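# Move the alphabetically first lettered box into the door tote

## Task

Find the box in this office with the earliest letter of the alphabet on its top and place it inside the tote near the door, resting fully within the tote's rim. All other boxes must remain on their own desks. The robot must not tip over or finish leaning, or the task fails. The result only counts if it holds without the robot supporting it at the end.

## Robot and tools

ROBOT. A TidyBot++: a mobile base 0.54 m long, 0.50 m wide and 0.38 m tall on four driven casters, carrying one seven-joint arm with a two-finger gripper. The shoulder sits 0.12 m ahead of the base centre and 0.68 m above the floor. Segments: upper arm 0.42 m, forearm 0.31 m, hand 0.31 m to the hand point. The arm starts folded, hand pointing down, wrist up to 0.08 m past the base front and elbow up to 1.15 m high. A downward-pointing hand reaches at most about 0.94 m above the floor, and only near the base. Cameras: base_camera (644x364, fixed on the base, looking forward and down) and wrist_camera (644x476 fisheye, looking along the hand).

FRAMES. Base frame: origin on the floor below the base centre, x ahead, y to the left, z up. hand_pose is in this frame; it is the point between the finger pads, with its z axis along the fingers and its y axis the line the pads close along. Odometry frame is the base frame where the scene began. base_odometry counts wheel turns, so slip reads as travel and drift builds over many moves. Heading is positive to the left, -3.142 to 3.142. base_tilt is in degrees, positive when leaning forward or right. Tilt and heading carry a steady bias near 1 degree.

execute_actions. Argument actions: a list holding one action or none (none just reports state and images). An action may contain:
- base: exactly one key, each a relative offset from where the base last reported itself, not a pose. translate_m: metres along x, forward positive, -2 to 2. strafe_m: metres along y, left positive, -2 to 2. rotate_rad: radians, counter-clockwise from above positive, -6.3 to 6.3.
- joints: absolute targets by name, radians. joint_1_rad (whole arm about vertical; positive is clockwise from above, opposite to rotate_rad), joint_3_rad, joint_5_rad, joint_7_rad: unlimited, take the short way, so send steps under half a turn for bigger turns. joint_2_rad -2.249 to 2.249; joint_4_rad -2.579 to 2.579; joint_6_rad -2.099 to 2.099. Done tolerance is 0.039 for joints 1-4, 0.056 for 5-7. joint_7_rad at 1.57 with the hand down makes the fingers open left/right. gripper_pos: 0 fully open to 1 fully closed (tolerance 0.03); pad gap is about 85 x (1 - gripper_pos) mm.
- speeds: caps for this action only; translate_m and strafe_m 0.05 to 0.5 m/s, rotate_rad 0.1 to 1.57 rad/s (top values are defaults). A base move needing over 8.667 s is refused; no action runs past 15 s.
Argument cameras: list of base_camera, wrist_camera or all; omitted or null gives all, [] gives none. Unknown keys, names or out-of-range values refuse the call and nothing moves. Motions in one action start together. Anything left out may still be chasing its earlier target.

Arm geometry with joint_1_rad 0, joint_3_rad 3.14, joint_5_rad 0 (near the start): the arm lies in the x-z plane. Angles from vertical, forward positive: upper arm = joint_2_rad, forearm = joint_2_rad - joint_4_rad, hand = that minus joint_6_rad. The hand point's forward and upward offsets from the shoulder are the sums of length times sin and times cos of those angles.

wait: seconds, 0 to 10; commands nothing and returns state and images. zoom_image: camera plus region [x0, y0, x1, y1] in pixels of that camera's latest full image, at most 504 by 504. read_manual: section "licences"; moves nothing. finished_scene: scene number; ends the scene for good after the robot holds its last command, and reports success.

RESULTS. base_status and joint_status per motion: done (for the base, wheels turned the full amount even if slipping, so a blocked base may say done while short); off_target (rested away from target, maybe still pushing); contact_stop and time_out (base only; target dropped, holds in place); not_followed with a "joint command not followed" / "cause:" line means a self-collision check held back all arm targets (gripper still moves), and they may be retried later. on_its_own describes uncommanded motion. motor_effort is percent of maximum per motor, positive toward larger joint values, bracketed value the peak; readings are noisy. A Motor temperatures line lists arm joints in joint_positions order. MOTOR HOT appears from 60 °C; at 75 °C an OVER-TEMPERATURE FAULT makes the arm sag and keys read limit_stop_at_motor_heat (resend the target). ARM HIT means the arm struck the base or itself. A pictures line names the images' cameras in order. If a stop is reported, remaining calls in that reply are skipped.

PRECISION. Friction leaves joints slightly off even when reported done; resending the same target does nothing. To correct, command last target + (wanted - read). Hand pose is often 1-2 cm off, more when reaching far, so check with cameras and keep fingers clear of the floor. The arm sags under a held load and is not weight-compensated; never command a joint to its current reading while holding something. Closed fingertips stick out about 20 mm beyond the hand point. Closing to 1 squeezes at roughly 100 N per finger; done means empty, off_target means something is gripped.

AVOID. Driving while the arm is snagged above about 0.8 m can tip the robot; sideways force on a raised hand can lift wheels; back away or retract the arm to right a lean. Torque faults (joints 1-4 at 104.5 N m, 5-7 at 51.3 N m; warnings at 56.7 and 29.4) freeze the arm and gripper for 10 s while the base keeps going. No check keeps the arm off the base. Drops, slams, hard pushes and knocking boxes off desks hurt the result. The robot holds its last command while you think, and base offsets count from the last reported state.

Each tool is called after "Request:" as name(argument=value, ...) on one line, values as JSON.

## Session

Request:
execute_actions(actions=[])

Scene clock: 0.00 s.
Motor temperatures (°C, as the motors report them): [29 32 26 25 36 43 39]
base_odometry: x=+0.000 y=+0.000 heading=+0.000 (m, m, rad; odometry frame)
base_tilt: forward=-0.1 right=+0.2 (deg)
base_status: not commanded
joint_positions: joint_1_rad=+0.020 joint_2_rad=-0.309 joint_3_rad=+3.151 joint_4_rad=-2.554 joint_5_rad=-0.044 joint_6_rad=-0.920 joint_7_rad=+1.572 gripper_pos=+0.000
joint_status: not commanded
motor_effort: joint_1_rad=-1 joint_2_rad=+0 joint_3_rad=+0 joint_4_rad=+13 joint_5_rad=-1 joint_6_rad=-1 joint_7_rad=-2 (%)
hand_pose: x=+0.2300 y=+0.0092 z=+0.5755 quat_wxyz=(-0.019, +0.999, -0.027, -0.011) (m; base frame)
pictures: base_camera, wrist_camera
camera_calibration (this result's frames):
wrist_camera: T_world_to_cam=[[-0.0393704, -0.999085, -0.0167163, 0.0238219], [-0.999006, 0.0397059, -0.0202389, 0.305186], [0.0208841, 0.0159029, -0.999655, 0.702185], [0, 0, 0, 1]] pos_world=[0.291156, 0.000515633, 0.708517]
Images, in order (width x height): base_camera 644x364, wrist_camera 644x476.

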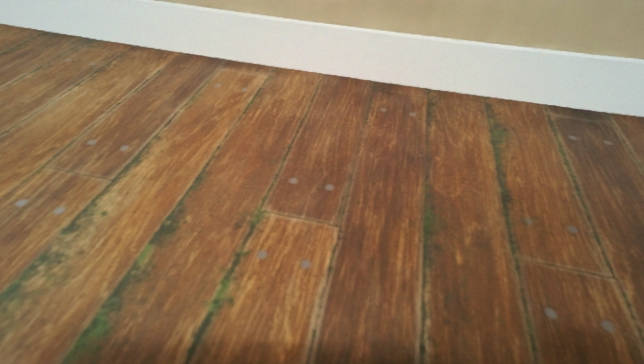

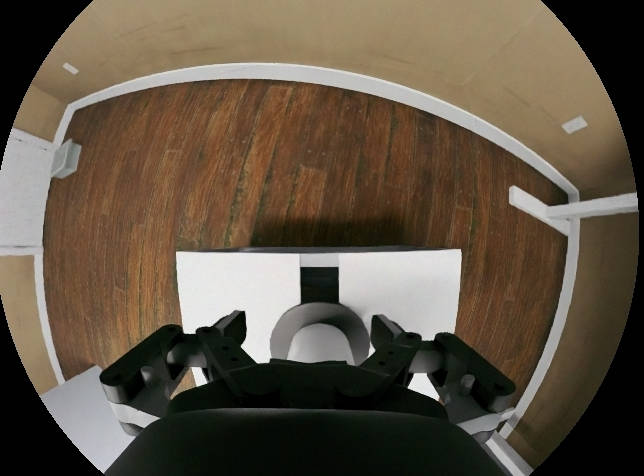

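Same layout; planks head about -0.22 rad, desk to the right.

Request:
execute_actions(actions=[{"base":{"rotate_rad":-1.79},"joints":{"joint_1_rad":0,"joint_2_rad":0,"joint_4_rad":-0.6,"joint_5_rad":0.02,"joint_6_rad":-1.7}}])

Scene clock: 6.53 s.
Motor temperatures (°C, as the motors report them): [29 32 26 25 36 43 39]
base_odometry: x=+0.000 y=+0.000 heading=-1.789 (m, m, rad; odometry frame)
base_tilt: forward=-0.1 right=+0.1 (deg)
base_status: done
joint_positions: joint_1_rad=+0.015 joint_2_rad=-0.015 joint_3_rad=+3.151 joint_4_rad=-0.612 joint_5_rad=-0.004 joint_6_rad=-1.676 joint_7_rad=+1.572 gripper_pos=+0.000
joint_status: all done
motor_effort: joint_1_rad=-1(0) joint_2_rad=-13(16) joint_3_rad=+0(2) joint_4_rad=+14(20) joint_5_rad=+0(1) joint_6_rad=+7(7) joint_7_rad=+0(0) (%)
hand_pose: x=+0.5272 y=-0.0076 z=+1.1612 quat_wxyz=(+0.004, +0.907, -0.010, +0.421) (m; base frame)
pictures: base_camera, wrist_camera
camera_calibration (this result's frames):
wrist_camera: T_world_to_cam=[[-0.0265483, -0.99936, 0.0239892, -0.0255333], [-0.612503, -0.00270343, -0.790464, 1.305], [0.790022, -0.0356789, -0.612039, 0.42572], [0, 0, 0, 1]] pos_world=[0.462309, -0.00679976, 1.29272]
Images, in order (width x height): base_camera 644x364, wrist_camera 644x476.

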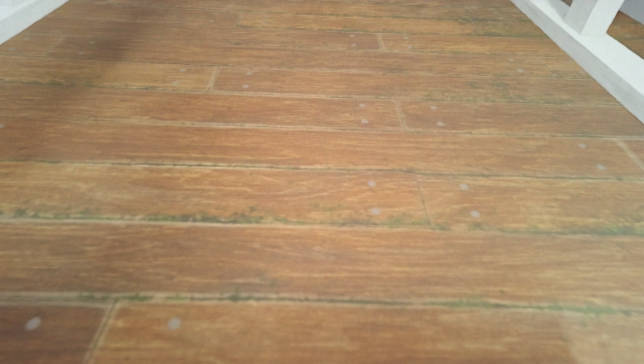

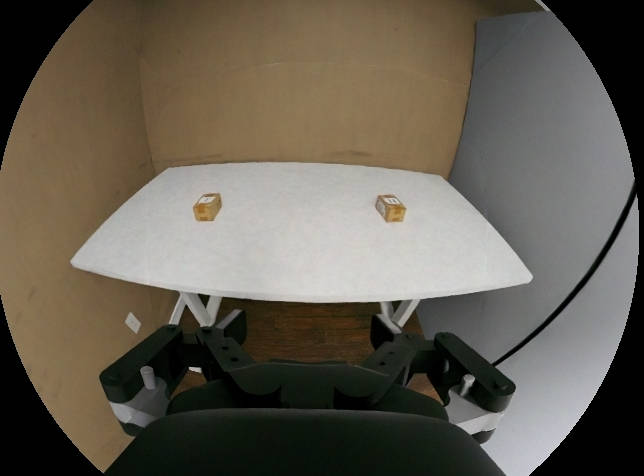

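Request:
execute_actions(actions=[{"base":{"rotate_rad":-0.03},"joints":{"joint_2_rad":0.55,"joint_4_rad":-0.05}}], cameras=["wrist_camera"])

Request:
zoom_image(camera="wrist_camera", region=[130,180,470,290])

Request:
execute_actions(actions=[{"base":{"translate_m":-1.3},"joints":{"joint_1_rad":1.9,"joint_2_rad":-0.4,"joint_4_rad":-0.7,"joint_6_rad":-2.0}}])

Scene clock: 17.37 s.
Motor temperatures (°C, as the motors report them): [29 32 26 25 36 43 39]
base_odometry: x=+0.000 y=+0.000 heading=-1.818 (m, m, rad; odometry frame)
base_tilt: forward=-0.1 right=+0.2 (deg)
base_status: done
joint_positions: joint_1_rad=+0.011 joint_2_rad=+0.555 joint_3_rad=+3.151 joint_4_rad=-0.065 joint_5_rad=+0.001 joint_6_rad=-1.678 joint_7_rad=+1.572 gripper_pos=+0.000
joint_status: all done
motor_effort: joint_1_rad=-1(2) joint_2_rad=-33(36) joint_3_rad=+0(2) joint_4_rad=+15(17) joint_5_rad=+0(1) joint_6_rad=+7(8) joint_7_rad=-1(1) (%)
hand_pose: x=+0.7560 y=-0.0090 z=+1.0885 quat_wxyz=(+0.007, +0.912, -0.007, +0.410) (m; base frame)
pictures: wrist_camera
camera_calibration (this result's frames):
wrist_camera: T_world_to_cam=[[-0.0241808, -0.999197, 0.0319333, -0.0295297], [-0.631306, -0.00950565, -0.775475, 1.38544], [0.775156, -0.0389113, -0.63057, 0.231836], [0, 0, 0, 1]] pos_world=[0.694215, -0.00731544, 1.22151]
Images, in order (width x height): wrist_camera 644x476.

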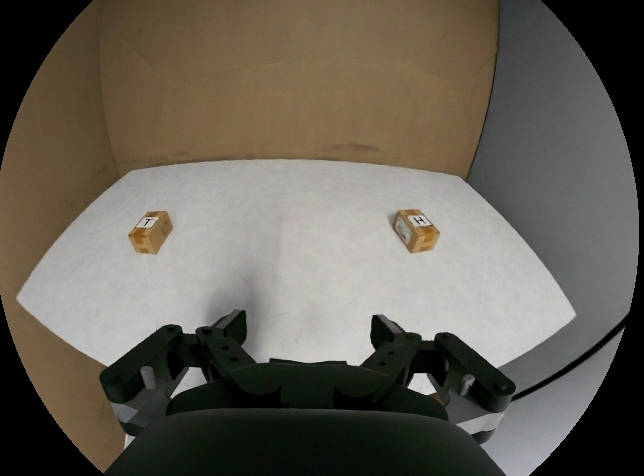

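Region (130, 180, 470, 290) of wrist_camera's 644x476 image, scaled by 1.482; it fills the top 163 rows of this view, and the rest is white.

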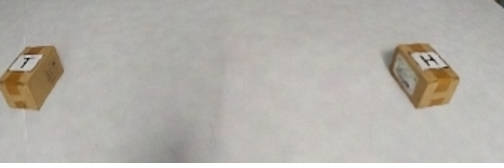

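Scene clock: 21.33 s.
Motor temperatures (°C, as the motors report them): [29 32 26 25 36 43 39]
base_odometry: x=+0.320 y=+1.260 heading=-1.819 (m, m, rad; odometry frame)
base_tilt: forward=-0.1 right=+0.1 (deg)
base_status: done
joint_positions: joint_1_rad=+1.885 joint_2_rad=-0.392 joint_3_rad=+3.151 joint_4_rad=-0.684 joint_5_rad=+0.004 joint_6_rad=-1.977 joint_7_rad=+1.572 gripper_pos=+0.000
joint_status: all done
motor_effort: joint_1_rad=-1(1) joint_2_rad=+6(37) joint_3_rad=+0(2) joint_4_rad=+9(16) joint_5_rad=+0(1) joint_6_rad=+8(8) joint_7_rad=-1(1) (%)
hand_pose: x=+0.0640 y=-0.1591 z=+1.1717 quat_wxyz=(+0.343, +0.528, -0.737, +0.247) (m; base frame)
pictures: base_camera, wrist_camera
camera_calibration (this result's frames):
wrist_camera: T_world_to_cam=[[-0.945051, 0.326075, 0.0235306, 0.0807307], [0.180767, 0.58117, -0.793451, 1.07476], [-0.2724, -0.745598, -0.608179, 0.743241], [0, 0, 0, 1]] pos_world=[0.0844718, -0.0967828, 1.30289]
Images, in order (width x height): base_camera 644x364, wrist_camera 644x476.

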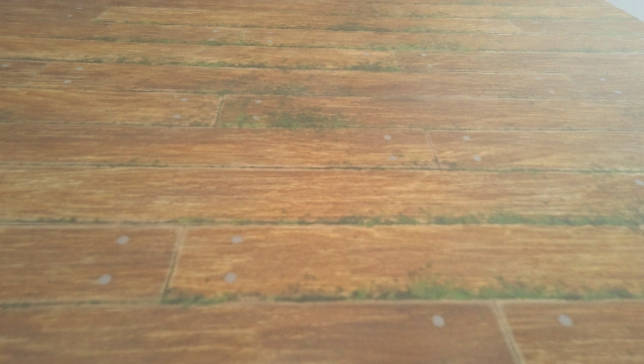

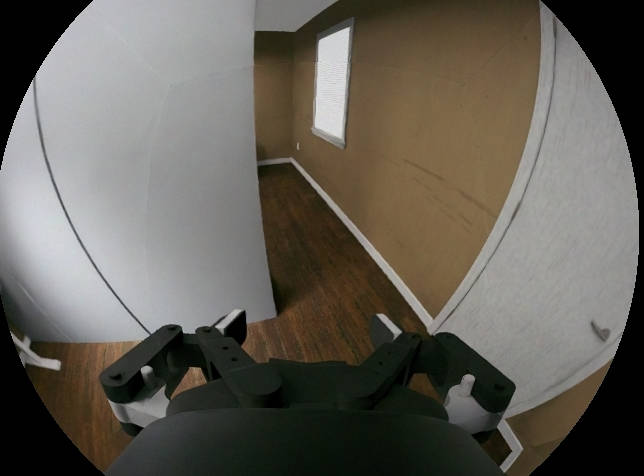

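Request:
execute_actions(actions=[{"base":{"strafe_m":-0.2}}], cameras=[])

Request:
execute_actions(actions=[{"base":{"translate_m":-0.4},"joints":{"joint_1_rad":1.4}}], cameras=["wrist_camera"])

Request:
execute_actions(actions=[{"base":{"strafe_m":-1.6},"joints":{"joint_1_rad":0.9,"joint_6_rad":-1.8}}])

Scene clock: 31.47 s.
Motor temperatures (°C, as the motors report them): [29 32 26 25 36 43 39]
base_odometry: x=+0.126 y=+1.309 heading=-1.820 (m, m, rad; odometry frame)
base_tilt: forward=-0.2 right=+0.1 (deg)
base_status: done
joint_positions: joint_1_rad=+1.885 joint_2_rad=-0.393 joint_3_rad=+3.151 joint_4_rad=-0.690 joint_5_rad=+0.004 joint_6_rad=-1.978 joint_7_rad=+1.572 gripper_pos=+0.000
joint_status: not commanded
motor_effort: joint_1_rad=-1(1) joint_2_rad=+6(9) joint_3_rad=+0(0) joint_4_rad=+10(11) joint_5_rad=+0(1) joint_6_rad=+7(8) joint_7_rad=-1(1) (%)
hand_pose: x=+0.0641 y=-0.1589 z=+1.1696 quat_wxyz=(+0.341, +0.529, -0.738, +0.245) (m; base frame)
pictures: none
No camera images: the call's "cameras" was empty. Leave "cameras" out to get every camera's image.

Scene clock: 33.63 s.
Motor temperatures (°C, as the motors report them): [29 32 26 25 36 43 39]
base_odometry: x=+0.225 y=+1.697 heading=-1.819 (m, m, rad; odometry frame)
base_tilt: forward=-0.1 right=+0.1 (deg)
base_status: done
joint_positions: joint_1_rad=+1.412 joint_2_rad=-0.395 joint_3_rad=+3.151 joint_4_rad=-0.690 joint_5_rad=+0.004 joint_6_rad=-1.978 joint_7_rad=+1.572 gripper_pos=+0.000
joint_status: all done
motor_effort: joint_1_rad=-1(0) joint_2_rad=+5(8) joint_3_rad=+0(2) joint_4_rad=+10(10) joint_5_rad=+0(1) joint_6_rad=+7(8) joint_7_rad=-1(1) (%)
hand_pose: x=+0.1423 y=-0.1653 z=+1.1700 quat_wxyz=(+0.275, +0.687, -0.593, +0.319) (m; base frame)
pictures: wrist_camera
camera_calibration (this result's frames):
wrist_camera: T_world_to_cam=[[-0.989836, -0.140247, 0.0235493, 0.0860322], [-0.104249, 0.602959, -0.790932, 1.10409], [0.0967267, -0.785348, -0.611451, 0.703565], [0, 0, 0, 1]] pos_world=[0.132204, -0.10111, 1.30143]
Images, in order (width x height): wrist_camera 644x476.

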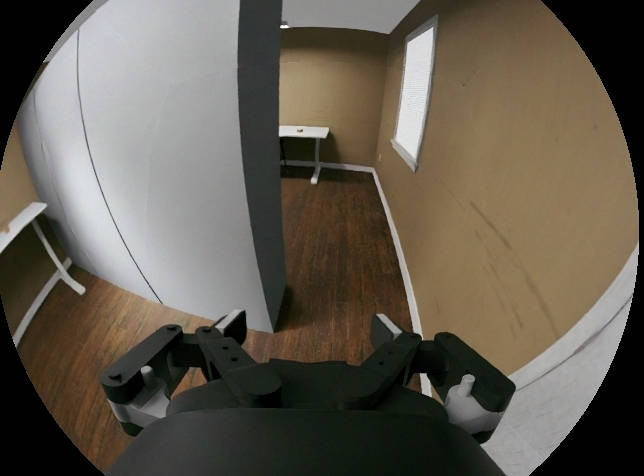

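Scene clock: 38.20 s.
Motor temperatures (°C, as the motors report them): [29 32 26 25 36 43 39]
base_odometry: x=-1.326 y=+2.092 heading=-1.819 (m, m, rad; odometry frame)
base_tilt: forward=-0.1 right=+0.2 (deg)
base_status: done
joint_positions: joint_1_rad=+0.914 joint_2_rad=-0.398 joint_3_rad=+3.151 joint_4_rad=-0.690 joint_5_rad=+0.004 joint_6_rad=-1.823 joint_7_rad=+1.572 gripper_pos=+0.000
joint_status: all done
motor_effort: joint_1_rad=-1(1) joint_2_rad=+6(10) joint_3_rad=+0(1) joint_4_rad=+10(11) joint_5_rad=+0(1) joint_6_rad=+8(8) joint_7_rad=-1(1) (%)
hand_pose: x=+0.2347 y=-0.1558 z=+1.2097 quat_wxyz=(+0.219, +0.779, -0.389, +0.440) (m; base frame)
pictures: base_camera, wrist_camera
camera_calibration (this result's frames):
wrist_camera: T_world_to_cam=[[-0.804732, -0.593216, 0.0224039, 0.0652564], [-0.300405, 0.374385, -0.877264, 1.2542], [0.51202, -0.712693, -0.479484, 0.480643], [0, 0, 0, 1]] pos_world=[0.183183, -0.0882921, 1.32926]
Images, in order (width x height): base_camera 644x364, wrist_camera 644x476.

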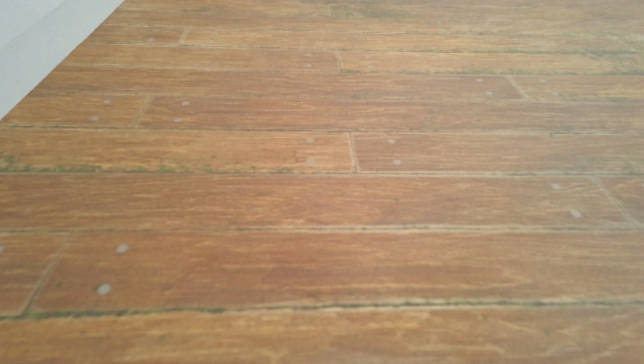

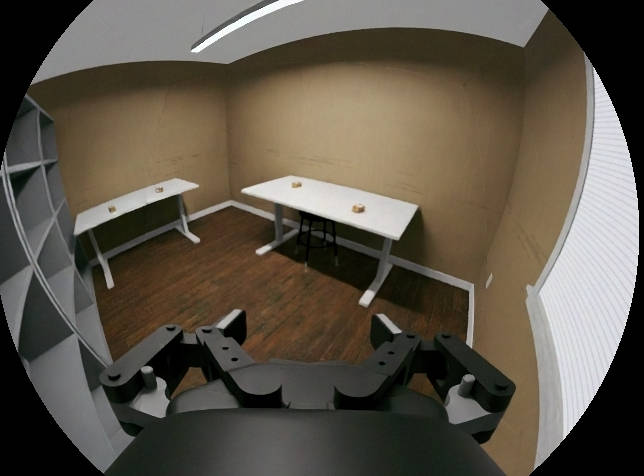

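Request:
execute_actions(actions=[{"base":{"strafe_m":-0.6}}], cameras=[])

Request:
execute_actions(actions=[{"base":{"translate_m":1.0},"joints":{"joint_1_rad":1.57,"joint_2_rad":0.6,"joint_4_rad":-0.2,"joint_6_rad":-1.8}}], cameras=["wrist_camera"])

Request:
zoom_image(camera="wrist_camera", region=[150,90,500,290])

Scene clock: 48.83 s.
Motor temperatures (°C, as the motors report them): [29 31 26 25 36 43 39]
base_odometry: x=-1.908 y=+2.240 heading=-1.820 (m, m, rad; odometry frame)
base_tilt: forward=-0.1 right=+0.1 (deg)
base_status: done
joint_positions: joint_1_rad=+0.914 joint_2_rad=-0.398 joint_3_rad=+3.151 joint_4_rad=-0.690 joint_5_rad=+0.004 joint_6_rad=-1.822 joint_7_rad=+1.572 gripper_pos=+0.000
joint_status: not commanded
motor_effort: joint_1_rad=-1(1) joint_2_rad=+5(9) joint_3_rad=+0(1) joint_4_rad=+11(11) joint_5_rad=+0(0) joint_6_rad=+8(9) joint_7_rad=+0(1) (%)
hand_pose: x=+0.2346 y=-0.1557 z=+1.2098 quat_wxyz=(+0.219, +0.779, -0.389, +0.440) (m; base frame)
pictures: none
No camera images: the call's "cameras" was empty. Leave "cameras" out to get every camera's image.

Scene clock: 52.30 s.
Motor temperatures (°C, as the motors report them): [29 32 26 25 36 43 39]
base_odometry: x=-2.154 y=+1.270 heading=-1.820 (m, m, rad; odometry frame)
base_tilt: forward=-0.2 right=+0.2 (deg)
base_status: done
joint_positions: joint_1_rad=+1.562 joint_2_rad=+0.602 joint_3_rad=+3.151 joint_4_rad=-0.216 joint_5_rad=+0.004 joint_6_rad=-1.819 joint_7_rad=+1.572 gripper_pos=+0.000
joint_status: all done
motor_effort: joint_1_rad=-1(2) joint_2_rad=-35(38) joint_3_rad=-1(1) joint_4_rad=+16(17) joint_5_rad=+0(1) joint_6_rad=+5(8) joint_7_rad=+0(2) (%)
hand_pose: x=+0.1214 y=-0.6182 z=+0.9709 quat_wxyz=(+0.180, +0.685, -0.684, +0.173) (m; base frame)
pictures: wrist_camera
camera_calibration (this result's frames):
wrist_camera: T_world_to_cam=[[-0.99939, -0.00300843, 0.0347876, 0.0816708], [-0.0206899, 0.853569, -0.520568, 1.09976], [-0.0281276, -0.52097, -0.853111, 0.641452], [0, 0, 0, 1]] pos_world=[0.122417, -0.604295, 1.11689]
Images, in order (width x height): wrist_camera 644x476.

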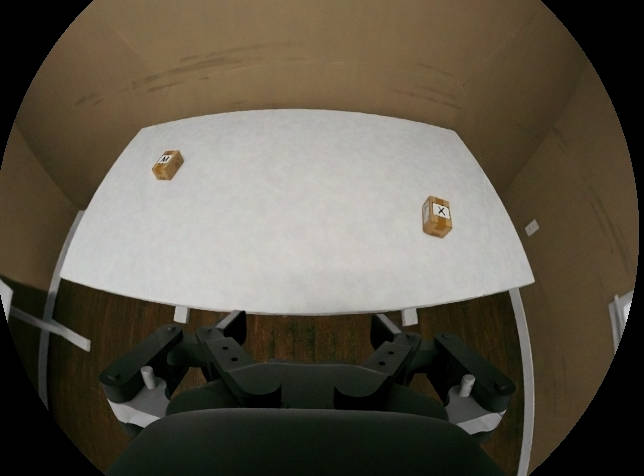

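Region (150, 90, 500, 290) of wrist_camera's 644x476 image, scaled by 1.440; it fills the top 288 rows of this view, and the rest is white.

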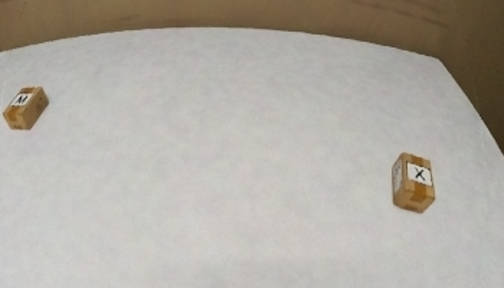

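Request:
zoom_image(camera="wrist_camera", region=[140,140,200,190])

Request:
execute_actions(actions=[{"base":{"translate_m":0.8},"joints":{"joint_1_rad":-0.2}}])

Region (140, 140, 200, 190) of wrist_camera's 644x476 image, scaled by 8.400.

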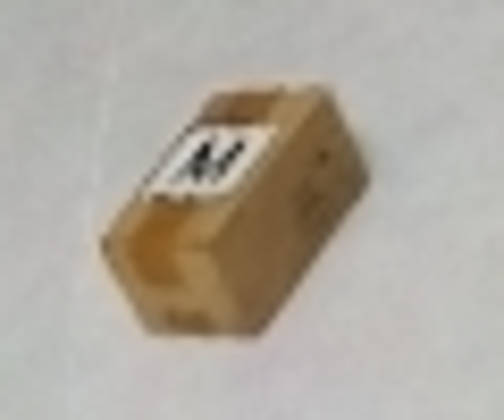

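Scene clock: 65.90 s.
Motor temperatures (°C, as the motors report them): [29 32 26 25 36 43 39]
base_odometry: x=-2.352 y=+0.495 heading=-1.820 (m, m, rad; odometry frame)
base_tilt: forward=-0.1 right=+0.2 (deg)
base_status: done
joint_positions: joint_1_rad=-0.192 joint_2_rad=+0.606 joint_3_rad=+3.151 joint_4_rad=-0.215 joint_5_rad=+0.005 joint_6_rad=-1.818 joint_7_rad=+1.572 gripper_pos=+0.000
joint_status: all done
motor_effort: joint_1_rad=-1(6) joint_2_rad=-35(40) joint_3_rad=-1(2) joint_4_rad=+16(17) joint_5_rad=+0(1) joint_6_rad=+5(5) joint_7_rad=-1(0) (%)
hand_pose: x=+0.7279 y=+0.1151 z=+0.9693 quat_wxyz=(-0.018, +0.964, +0.089, +0.248) (m; base frame)
pictures: base_camera, wrist_camera
camera_calibration (this result's frames):
wrist_camera: T_world_to_cam=[[0.184632, -0.982171, 0.0353592, -0.0596627], [-0.836108, -0.175881, -0.519604, 1.19666], [0.516559, 0.0663714, -0.853675, 0.575584], [0, 0, 0, 1]] pos_world=[0.714226, 0.113667, 1.11526]
Images, in order (width x height): base_camera 644x364, wrist_camera 644x476.

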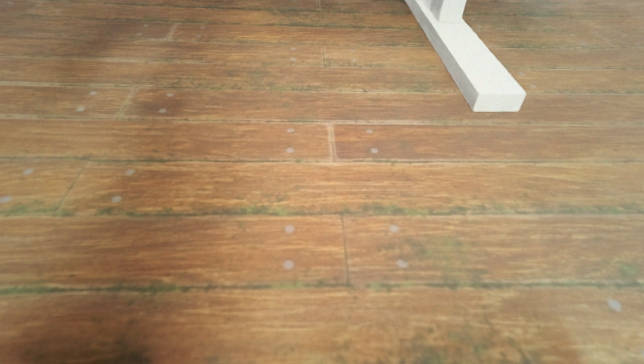

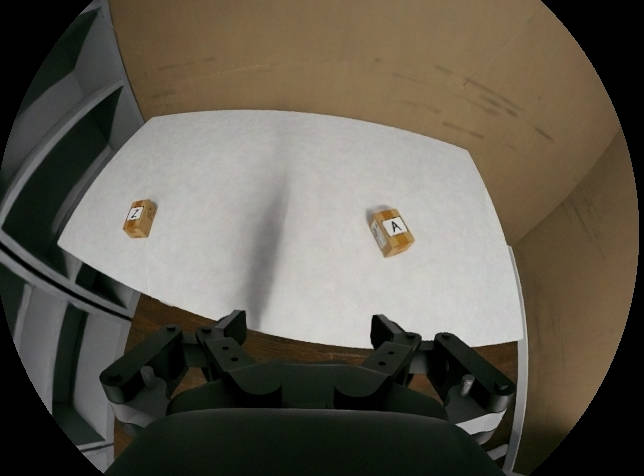

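Request:
execute_actions(actions=[{"base":{"translate_m":0.36},"joints":{"joint_1_rad":0.01,"joint_2_rad":0.17,"joint_4_rad":-1.06,"joint_6_rad":-1.9,"joint_7_rad":2.0}}])

Scene clock: 72.63 s.
Motor temperatures (°C, as the motors report them): [29 32 26 25 36 43 39]
base_odometry: x=-2.441 y=+0.146 heading=-1.820 (m, m, rad; odometry frame)
base_tilt: forward=-0.1 right=+0.2 (deg)
base_status: done
joint_positions: joint_1_rad=-0.005 joint_2_rad=+0.178 joint_3_rad=+3.151 joint_4_rad=-1.046 joint_5_rad=+0.005 joint_6_rad=-1.877 joint_7_rad=+1.972 gripper_pos=+0.000
joint_status: all done
motor_effort: joint_1_rad=-1(1) joint_2_rad=-22(36) joint_3_rad=+0(1) joint_4_rad=+17(18) joint_5_rad=+0(0) joint_6_rad=+1(6) joint_7_rad=-1(1) (%)
hand_pose: x=+0.5017 y=-0.0014 z=+0.8917 quat_wxyz=(+0.007, +0.980, +0.196, +0.019) (m; base frame)
pictures: base_camera, wrist_camera
camera_calibration (this result's frames):
wrist_camera: T_world_to_cam=[[0.397721, -0.916512, 0.0427138, -0.243014], [-0.913257, -0.399925, -0.0775986, 0.590975], [0.0882023, -0.00814612, -0.996069, 0.975703], [0, 0, 0, 1]] pos_world=[0.550304, 0.021568, 1.02811]
Images, in order (width x height): base_camera 644x364, wrist_camera 644x476.

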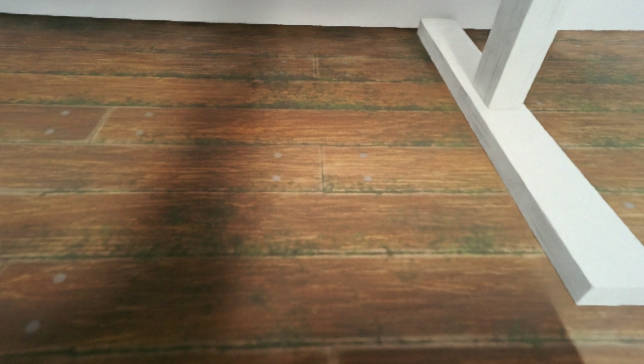

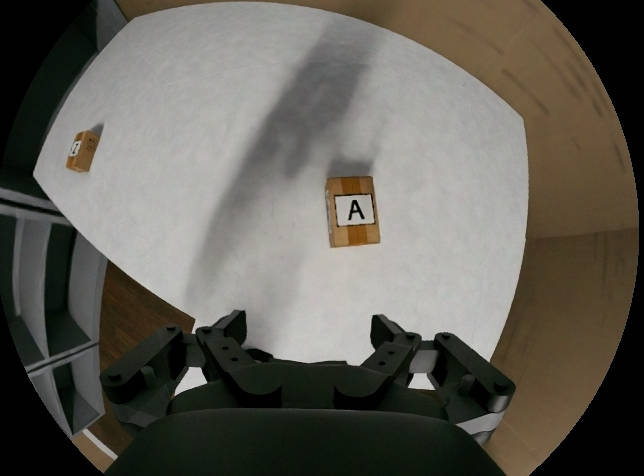

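Request:
execute_actions(actions=[{"base":{"translate_m":0.09},"joints":{"joint_1_rad":0.035,"joint_2_rad":0.215,"joint_4_rad":-1.245,"joint_6_rad":-1.67,"joint_7_rad":2.1}}], cameras=["wrist_camera"])

Scene clock: 82.63 s.
Motor temperatures (°C, as the motors report them): [29 32 26 25 36 43 39]
base_odometry: x=-2.463 y=+0.059 heading=-1.820 (m, m, rad; odometry frame)
base_tilt: forward=-0.1 right=+0.1 (deg)
base_status: done
joint_positions: joint_1_rad=+0.019 joint_2_rad=+0.219 joint_3_rad=+3.151 joint_4_rad=-1.236 joint_5_rad=+0.005 joint_6_rad=-1.685 joint_7_rad=+2.072 gripper_pos=+0.000
joint_status: all done
motor_effort: joint_1_rad=-1(2) joint_2_rad=-24(29) joint_3_rad=+0(1) joint_4_rad=+18(19) joint_5_rad=+0(0) joint_6_rad=+0(0) joint_7_rad=-2(0) (%)
hand_pose: x=+0.5231 y=-0.0115 z=+0.8174 quat_wxyz=(+0.003, +0.972, +0.234, +0.000) (m; base frame)
pictures: wrist_camera
camera_calibration (this result's frames):
wrist_camera: T_world_to_cam=[[0.46796, -0.883327, 0.0273412, -0.281413], [-0.882385, -0.468732, -0.0410787, 0.553945], [0.0491016, -0.00490227, -0.998782, 0.922448], [0, 0, 0, 1]] pos_world=[0.575189, 0.0155944, 0.951774]
Images, in order (width x height): wrist_camera 644x476.

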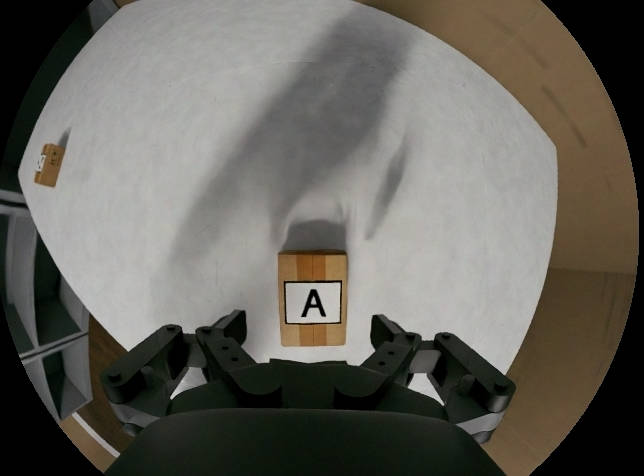

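Request:
execute_actions(actions=[{"joints":{"joint_4_rad":-1.47,"joint_6_rad":-1.44}}], cameras=["wrist_camera"])

Request:
execute_actions(actions=[{"joints":{"gripper_pos":1}}], cameras=["wrist_camera"])

Scene clock: 90.97 s.
Motor temperatures (°C, as the motors report them): [29 32 26 25 36 43 39]
base_odometry: x=-2.463 y=+0.059 heading=-1.820 (m, m, rad; odometry frame)
base_tilt: forward=-0.1 right=+0.1 (deg)
base_status: not commanded
joint_positions: joint_1_rad=+0.019 joint_2_rad=+0.219 joint_3_rad=+3.151 joint_4_rad=-1.459 joint_5_rad=+0.005 joint_6_rad=-1.462 joint_7_rad=+2.072 gripper_pos=+0.000
joint_status: all done
motor_effort: joint_1_rad=-1(1) joint_2_rad=-24(25) joint_3_rad=+0(0) joint_4_rad=+18(19) joint_5_rad=+0(0) joint_6_rad=+0(0) joint_7_rad=-1(1) (%)
hand_pose: x=+0.5235 y=-0.0117 z=+0.7476 quat_wxyz=(+0.004, +0.972, +0.234, +0.000) (m; base frame)
pictures: wrist_camera
camera_calibration (this result's frames):
wrist_camera: T_world_to_cam=[[0.468891, -0.882825, 0.027588, -0.280484], [-0.881862, -0.469677, -0.0415077, 0.551361], [0.0496015, -0.00486623, -0.998757, 0.852448], [0, 0, 0, 1]] pos_world=[0.575458, 0.0154916, 0.882012]
Images, in order (width x height): wrist_camera 644x476.

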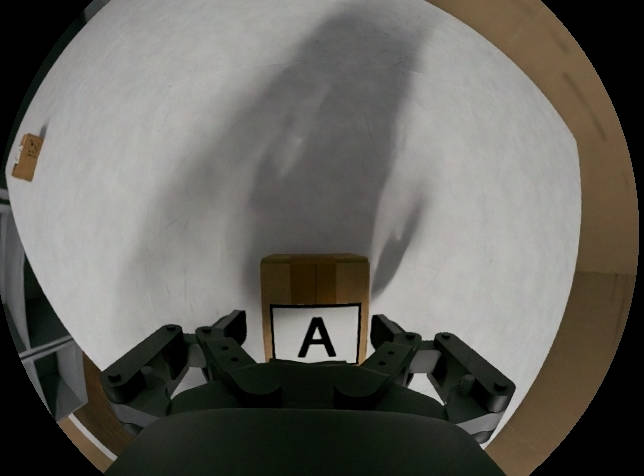

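Scene clock: 92.07 s.
Motor temperatures (°C, as the motors report them): [29 32 26 25 36 43 39]
base_odometry: x=-2.463 y=+0.059 heading=-1.820 (m, m, rad; odometry frame)
base_tilt: forward=-0.1 right=+0.1 (deg)
base_status: not commanded
joint_positions: joint_1_rad=+0.020 joint_2_rad=+0.215 joint_3_rad=+3.151 joint_4_rad=-1.462 joint_5_rad=+0.005 joint_6_rad=-1.462 joint_7_rad=+2.072 gripper_pos=+0.350
joint_status: gripper_pos off_target (ended at +0.350, target +1.000)
motor_effort: joint_1_rad=-1(1) joint_2_rad=-24(24) joint_3_rad=-1(0) joint_4_rad=+18(18) joint_5_rad=+0(1) joint_6_rad=+0(2) joint_7_rad=-1(0) (%)
hand_pose: x=+0.5222 y=-0.0117 z=+0.7485 quat_wxyz=(+0.004, +0.972, +0.234, +0.001) (m; base frame)
pictures: wrist_camera
camera_calibration (this result's frames):
wrist_camera: T_world_to_cam=[[0.468668, -0.882917, 0.0284133, -0.280464], [-0.881881, -0.469503, -0.0430322, 0.551416], [0.051334, -0.00488937, -0.99867, 0.852397], [0, 0, 0, 1]] pos_world=[0.573971, 0.0154325, 0.88296]
Images, in order (width x height): wrist_camera 644x476.

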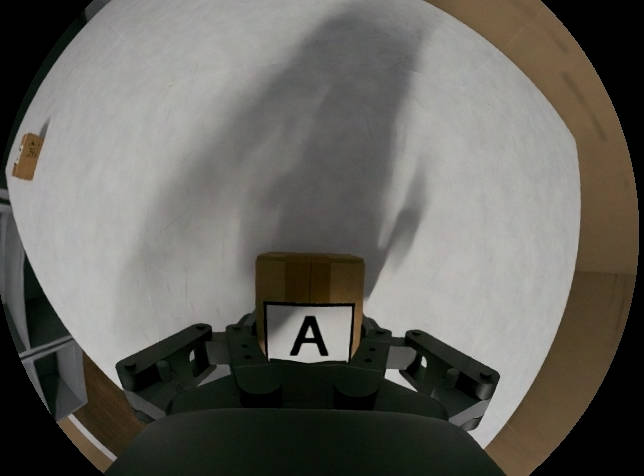

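Request:
execute_actions(actions=[{"joints":{"joint_2_rad":0.05}}], cameras=[])

Request:
execute_actions(actions=[{"base":{"translate_m":-2},"joints":{"joint_7_rad":1.57}}], cameras=[])

Request:
execute_actions(actions=[{"base":{"rotate_rad":1.571}}], cameras=[])

Request:
execute_actions(actions=[{"base":{"strafe_m":0.25}}])

Scene clock: 103.43 s.
Motor temperatures (°C, as the motors report them): [29 32 26 25 36 43 39]
base_odometry: x=-2.463 y=+0.059 heading=-1.820 (m, m, rad; odometry frame)
base_tilt: forward=-0.1 right=+0.1 (deg)
base_status: not commanded
joint_positions: joint_1_rad=+0.020 joint_2_rad=+0.049 joint_3_rad=+3.151 joint_4_rad=-1.463 joint_5_rad=+0.005 joint_6_rad=-1.462 joint_7_rad=+2.072 gripper_pos=+0.350
joint_status: all done
motor_effort: joint_1_rad=-1(1) joint_2_rad=-20(26) joint_3_rad=+0(0) joint_4_rad=+19(19) joint_5_rad=+0(0) joint_6_rad=+2(2) joint_7_rad=+0(0) (%)
hand_pose: x=+0.5053 y=-0.0114 z=+0.8135 quat_wxyz=(+0.024, +0.969, +0.233, +0.080) (m; base frame)
pictures: none
No camera images: the call's "cameras" was empty. Leave "cameras" out to get every camera's image.

Scene clock: 108.90 s.
Motor temperatures (°C, as the motors report them): [29 32 26 26 36 43 39]
base_odometry: x=-1.970 y=+1.997 heading=-1.820 (m, m, rad; odometry frame)
base_tilt: forward=-0.1 right=+0.1 (deg)
base_status: done
joint_positions: joint_1_rad=+0.023 joint_2_rad=+0.052 joint_3_rad=+3.151 joint_4_rad=-1.464 joint_5_rad=+0.006 joint_6_rad=-1.459 joint_7_rad=+1.579 gripper_pos=+0.350
joint_status: all done
motor_effort: joint_1_rad=-1(3) joint_2_rad=-20(23) joint_3_rad=+0(4) joint_4_rad=+19(20) joint_5_rad=+0(2) joint_6_rad=+2(3) joint_7_rad=+0(1) (%)
hand_pose: x=+0.5064 y=-0.0133 z=+0.8123 quat_wxyz=(+0.005, +0.996, -0.012, +0.083) (m; base frame)
pictures: none
No camera images: the call's "cameras" was empty. Leave "cameras" out to get every camera's image.

Scene clock: 111.27 s.
Motor temperatures (°C, as the motors report them): [29 32 26 26 36 43 39]
base_odometry: x=-1.970 y=+1.997 heading=-0.250 (m, m, rad; odometry frame)
base_tilt: forward=-0.1 right=+0.1 (deg)
base_status: done
joint_positions: joint_1_rad=+0.028 joint_2_rad=+0.055 joint_3_rad=+3.149 joint_4_rad=-1.464 joint_5_rad=+0.006 joint_6_rad=-1.458 joint_7_rad=+1.579 gripper_pos=+0.350
joint_status: not commanded
motor_effort: joint_1_rad=-1(4) joint_2_rad=-20(22) joint_3_rad=+0(3) joint_4_rad=+19(20) joint_5_rad=+0(1) joint_6_rad=+2(2) joint_7_rad=-1(1) (%)
hand_pose: x=+0.5071 y=-0.0142 z=+0.8113 quat_wxyz=(+0.005, +0.996, -0.013, +0.082) (m; base frame)
pictures: none
No camera images: the call's "cameras" was empty. Leave "cameras" out to get every camera's image.

Scene clock: 113.07 s.
Motor temperatures (°C, as the motors report them): [29 32 26 26 36 43 39]
base_odometry: x=-1.908 y=+2.239 heading=-0.249 (m, m, rad; odometry frame)
base_tilt: forward=-0.1 right=+0.1 (deg)
base_status: done
joint_positions: joint_1_rad=+0.029 joint_2_rad=+0.055 joint_3_rad=+3.149 joint_4_rad=-1.464 joint_5_rad=+0.006 joint_6_rad=-1.458 joint_7_rad=+1.579 gripper_pos=+0.350
joint_status: not commanded
motor_effort: joint_1_rad=-1(1) joint_2_rad=-20(20) joint_3_rad=+0(2) joint_4_rad=+20(20) joint_5_rad=+0(1) joint_6_rad=+2(2) joint_7_rad=-1(1) (%)
hand_pose: x=+0.5071 y=-0.0148 z=+0.8113 quat_wxyz=(+0.005, +0.996, -0.014, +0.082) (m; base frame)
pictures: base_camera, wrist_camera
camera_calibration (this result's frames):
wrist_camera: T_world_to_cam=[[-0.017434, -0.999366, 0.0310407, -0.03521], [-0.978253, 0.0106318, -0.207141, 0.72841], [0.206679, -0.0339769, -0.977819, 0.819742], [0, 0, 0, 1]] pos_world=[0.542532, -0.0150796, 0.953535]
Images, in order (width x height): base_camera 644x364, wrist_camera 644x476.

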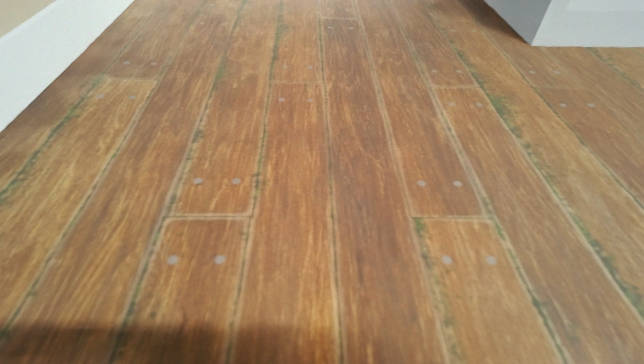

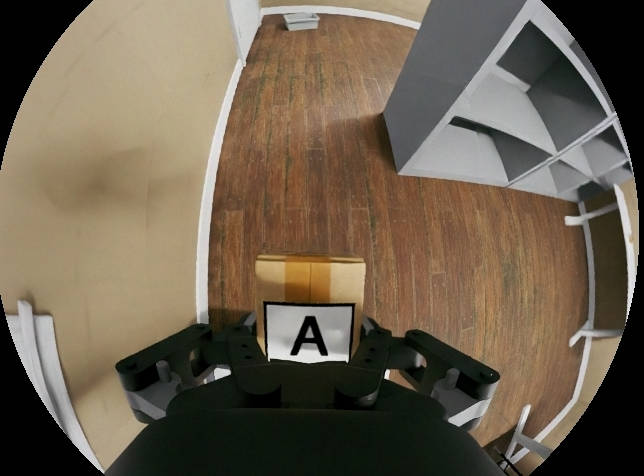

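Request:
execute_actions(actions=[{"base":{"translate_m":2},"joints":{"joint_1_rad":0,"joint_2_rad":1.134,"joint_4_rad":-1.688,"joint_6_rad":-0.3}}])

Scene clock: 122.43 s.
Motor temperatures (°C, as the motors report them): [29 32 26 26 36 43 39]
base_odometry: x=+0.031 y=+1.747 heading=-0.249 (m, m, rad; odometry frame)
base_tilt: forward=-0.1 right=+0.1 (deg)
base_status: done
joint_positions: joint_1_rad=+0.016 joint_2_rad=+1.135 joint_3_rad=+3.149 joint_4_rad=-1.676 joint_5_rad=+0.006 joint_6_rad=-0.319 joint_7_rad=+1.579 gripper_pos=+0.350
joint_status: all done
motor_effort: joint_1_rad=-1(0) joint_2_rad=-40(43) joint_3_rad=-1(1) joint_4_rad=+7(20) joint_5_rad=+0(0) joint_6_rad=+0(3) joint_7_rad=+0(1) (%)
hand_pose: x=+0.6064 y=-0.0116 z=+0.2508 quat_wxyz=(+0.004, +1.000, -0.003, +0.006) (m; base frame)
pictures: base_camera, wrist_camera
camera_calibration (this result's frames):
wrist_camera: T_world_to_cam=[[0.00981389, -0.999506, 0.0298639, -0.0290632], [-0.998379, -0.0114686, -0.0557507, 0.683452], [0.0560657, -0.0292684, -0.997998, 0.347761], [0, 0, 0, 1]] pos_world=[0.663132, -0.0110322, 0.386036]
Images, in order (width x height): base_camera 644x364, wrist_camera 644x476.

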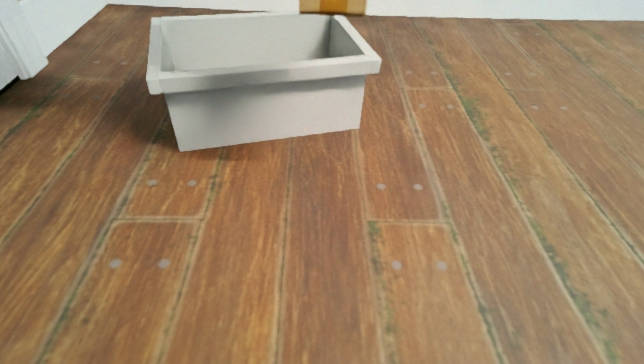

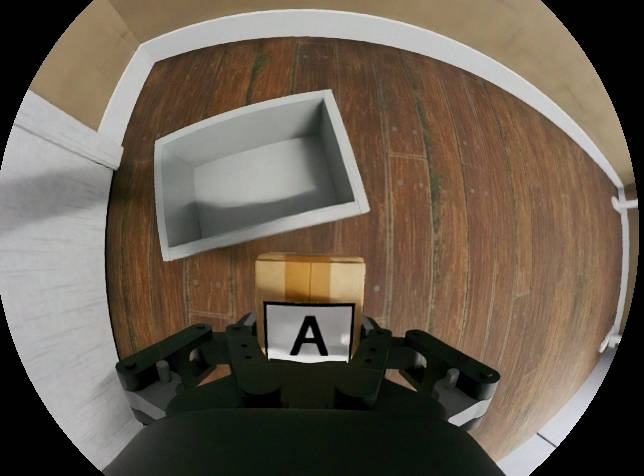

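Request:
execute_actions(actions=[{"base":{"translate_m":0.155},"joints":{"joint_1_rad":-0.17,"joint_7_rad":1.68}}])

Request:
execute_actions(actions=[{"joints":{"joint_2_rad":1.59,"joint_4_rad":-1.29,"joint_6_rad":-0.235}}])

Scene clock: 129.67 s.
Motor temperatures (°C, as the motors report them): [29 32 26 25 36 43 39]
base_odometry: x=+0.181 y=+1.709 heading=-0.249 (m, m, rad; odometry frame)
base_tilt: forward=+0.0 right=+0.1 (deg)
base_status: done
joint_positions: joint_1_rad=-0.170 joint_2_rad=+1.135 joint_3_rad=+3.149 joint_4_rad=-1.681 joint_5_rad=+0.006 joint_6_rad=-0.318 joint_7_rad=+1.653 gripper_pos=+0.350
joint_status: all done
motor_effort: joint_1_rad=-1(2) joint_2_rad=-39(40) joint_3_rad=-1(2) joint_4_rad=+7(8) joint_5_rad=+0(0) joint_6_rad=+0(1) joint_7_rad=-1(0) (%)
hand_pose: x=+0.5971 y=+0.0783 z=+0.2502 quat_wxyz=(+0.004, +0.992, +0.127, +0.004) (m; base frame)
pictures: base_camera, wrist_camera
camera_calibration (this result's frames):
wrist_camera: T_world_to_cam=[[0.266388, -0.963391, 0.0302577, -0.0952598], [-0.9622, -0.267641, -0.0503941, 0.672226], [0.0566474, -0.0156896, -0.998271, 0.348992], [0, 0, 0, 1]] pos_world=[0.652422, 0.0936182, 0.385147]
Images, in order (width x height): base_camera 644x364, wrist_camera 644x476.

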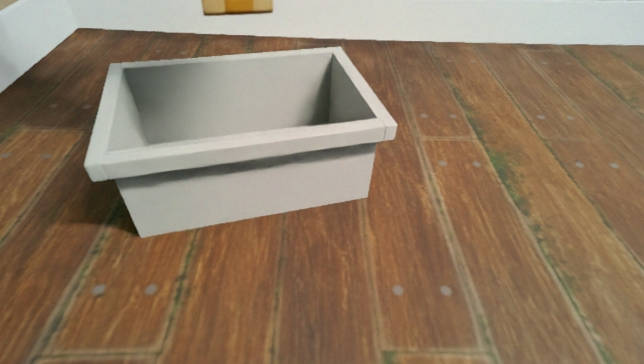

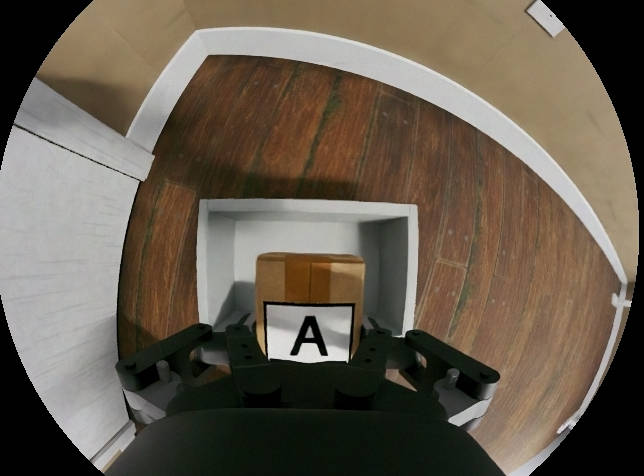

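Scene clock: 131.57 s.
Motor temperatures (°C, as the motors report them): [29 32 26 25 36 43 39]
base_odometry: x=+0.181 y=+1.709 heading=-0.249 (m, m, rad; odometry frame)
base_tilt: forward=-0.1 right=+0.2 (deg)
base_status: not commanded
joint_positions: joint_1_rad=-0.170 joint_2_rad=+1.596 joint_3_rad=+3.149 joint_4_rad=-1.306 joint_5_rad=+0.006 joint_6_rad=-0.259 joint_7_rad=+1.653 gripper_pos=+0.350
joint_status: all done
motor_effort: joint_1_rad=-1(1) joint_2_rad=-42(44) joint_3_rad=-1(1) joint_4_rad=+5(8) joint_5_rad=+0(0) joint_6_rad=+0(0) joint_7_rad=-1(1) (%)
hand_pose: x=+0.6018 y=+0.0791 z=+0.0546 quat_wxyz=(+0.005, +0.992, +0.129, -0.009) (m; base frame)
pictures: base_camera, wrist_camera
camera_calibration (this result's frames):
wrist_camera: T_world_to_cam=[[0.270286, -0.962379, 0.0277933, -0.0921391], [-0.962313, -0.270941, -0.0233538, 0.665969], [0.0300055, -0.0204337, -0.999341, 0.16991], [0, 0, 0, 1]] pos_world=[0.660676, 0.0952376, 0.187912]
Images, in order (width x height): base_camera 644x364, wrist_camera 644x476.

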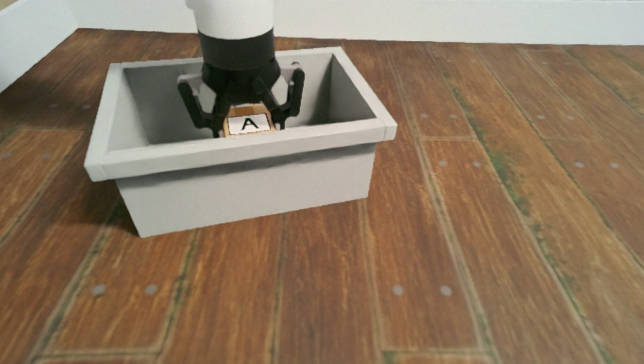

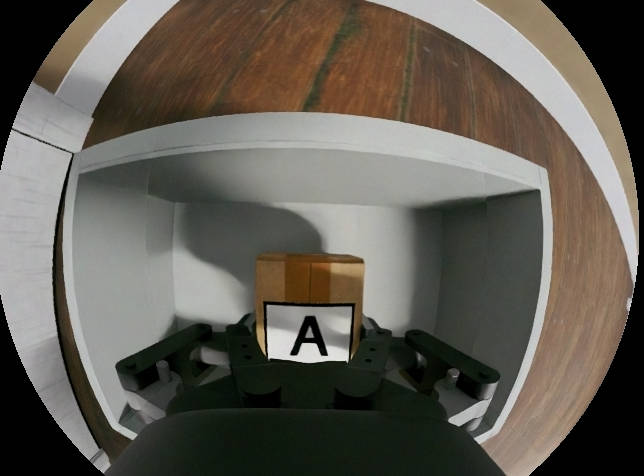

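Request:
execute_actions(actions=[{"joints":{"joint_2_rad":1.645,"joint_4_rad":-1.23}}], cameras=[])

Request:
execute_actions(actions=[{"joints":{"gripper_pos":0}}], cameras=[])

Request:
execute_actions(actions=[{"joints":{"joint_2_rad":1.25,"joint_4_rad":-1.63}}])

Scene clock: 141.43 s.
Motor temperatures (°C, as the motors report them): [29 33 26 25 36 43 39]
base_odometry: x=+0.181 y=+1.709 heading=-0.249 (m, m, rad; odometry frame)
base_tilt: forward=-0.1 right=+0.1 (deg)
base_status: not commanded
joint_positions: joint_1_rad=-0.170 joint_2_rad=+1.643 joint_3_rad=+3.149 joint_4_rad=-1.240 joint_5_rad=+0.006 joint_6_rad=-0.257 joint_7_rad=+1.653 gripper_pos=+0.350
joint_status: all done
motor_effort: joint_1_rad=-1(1) joint_2_rad=-42(43) joint_3_rad=-1(1) joint_4_rad=+6(6) joint_5_rad=+0(0) joint_6_rad=+0(0) joint_7_rad=-2(0) (%)
hand_pose: x=+0.6134 y=+0.0811 z=+0.0364 quat_wxyz=(+0.004, +0.992, +0.129, +0.001) (m; base frame)
pictures: none
No camera images: the call's "cameras" was empty. Leave "cameras" out to get every camera's image.

Scene clock: 142.53 s.
Motor temperatures (°C, as the motors report them): [29 33 26 25 36 43 39]
base_odometry: x=+0.181 y=+1.709 heading=-0.249 (m, m, rad; odometry frame)
base_tilt: forward=-0.1 right=+0.1 (deg)
base_status: not commanded
joint_positions: joint_1_rad=-0.170 joint_2_rad=+1.643 joint_3_rad=+3.149 joint_4_rad=-1.240 joint_5_rad=+0.006 joint_6_rad=-0.257 joint_7_rad=+1.653 gripper_pos=+0.000
joint_status: all done
motor_effort: joint_1_rad=-1(1) joint_2_rad=-41(42) joint_3_rad=-1(1) joint_4_rad=+5(6) joint_5_rad=+0(0) joint_6_rad=+0(0) joint_7_rad=-1(1) (%)
hand_pose: x=+0.6134 y=+0.0811 z=+0.0364 quat_wxyz=(+0.004, +0.992, +0.129, +0.001) (m; base frame)
pictures: none
No camera images: the call's "cameras" was empty. Leave "cameras" out to get every camera's image.

Scene clock: 144.20 s.
Motor temperatures (°C, as the motors report them): [29 33 26 25 36 43 39]
base_odometry: x=+0.181 y=+1.709 heading=-0.249 (m, m, rad; odometry frame)
base_tilt: forward=-0.1 right=+0.2 (deg)
base_status: not commanded
joint_positions: joint_1_rad=-0.170 joint_2_rad=+1.251 joint_3_rad=+3.149 joint_4_rad=-1.615 joint_5_rad=+0.006 joint_6_rad=-0.257 joint_7_rad=+1.653 gripper_pos=+0.000
joint_status: all done
motor_effort: joint_1_rad=-1(1) joint_2_rad=-40(45) joint_3_rad=+0(1) joint_4_rad=+6(7) joint_5_rad=+0(0) joint_6_rad=+0(1) joint_7_rad=+0(1) (%)
hand_pose: x=+0.6035 y=+0.0794 z=+0.2004 quat_wxyz=(+0.004, +0.992, +0.127, +0.010) (m; base frame)
pictures: base_camera, wrist_camera
camera_calibration (this result's frames):
wrist_camera: T_world_to_cam=[[0.267005, -0.963185, 0.0313537, -0.0950092], [-0.961319, -0.268489, -0.0614778, 0.677926], [0.0676326, -0.013726, -0.997616, 0.291977], [0, 0, 0, 1]] pos_world=[0.657324, 0.0945119, 0.335938]
Images, in order (width x height): base_camera 644x364, wrist_camera 644x476.

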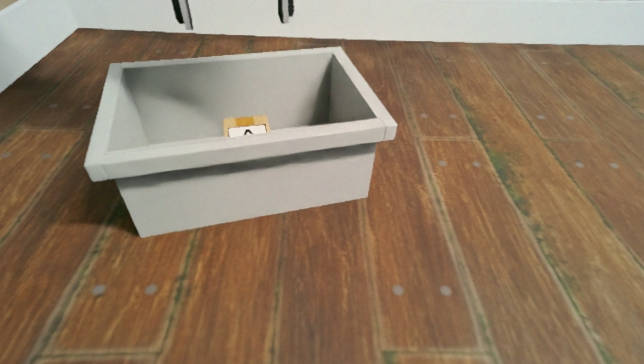

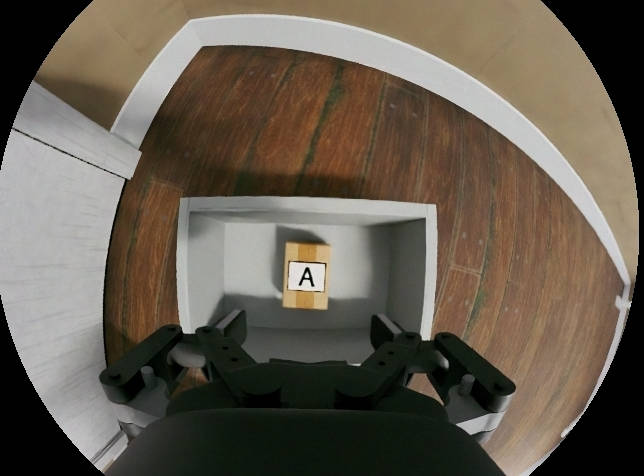

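Request:
finished_scene(scene=2)

The scene is finished: the task was done.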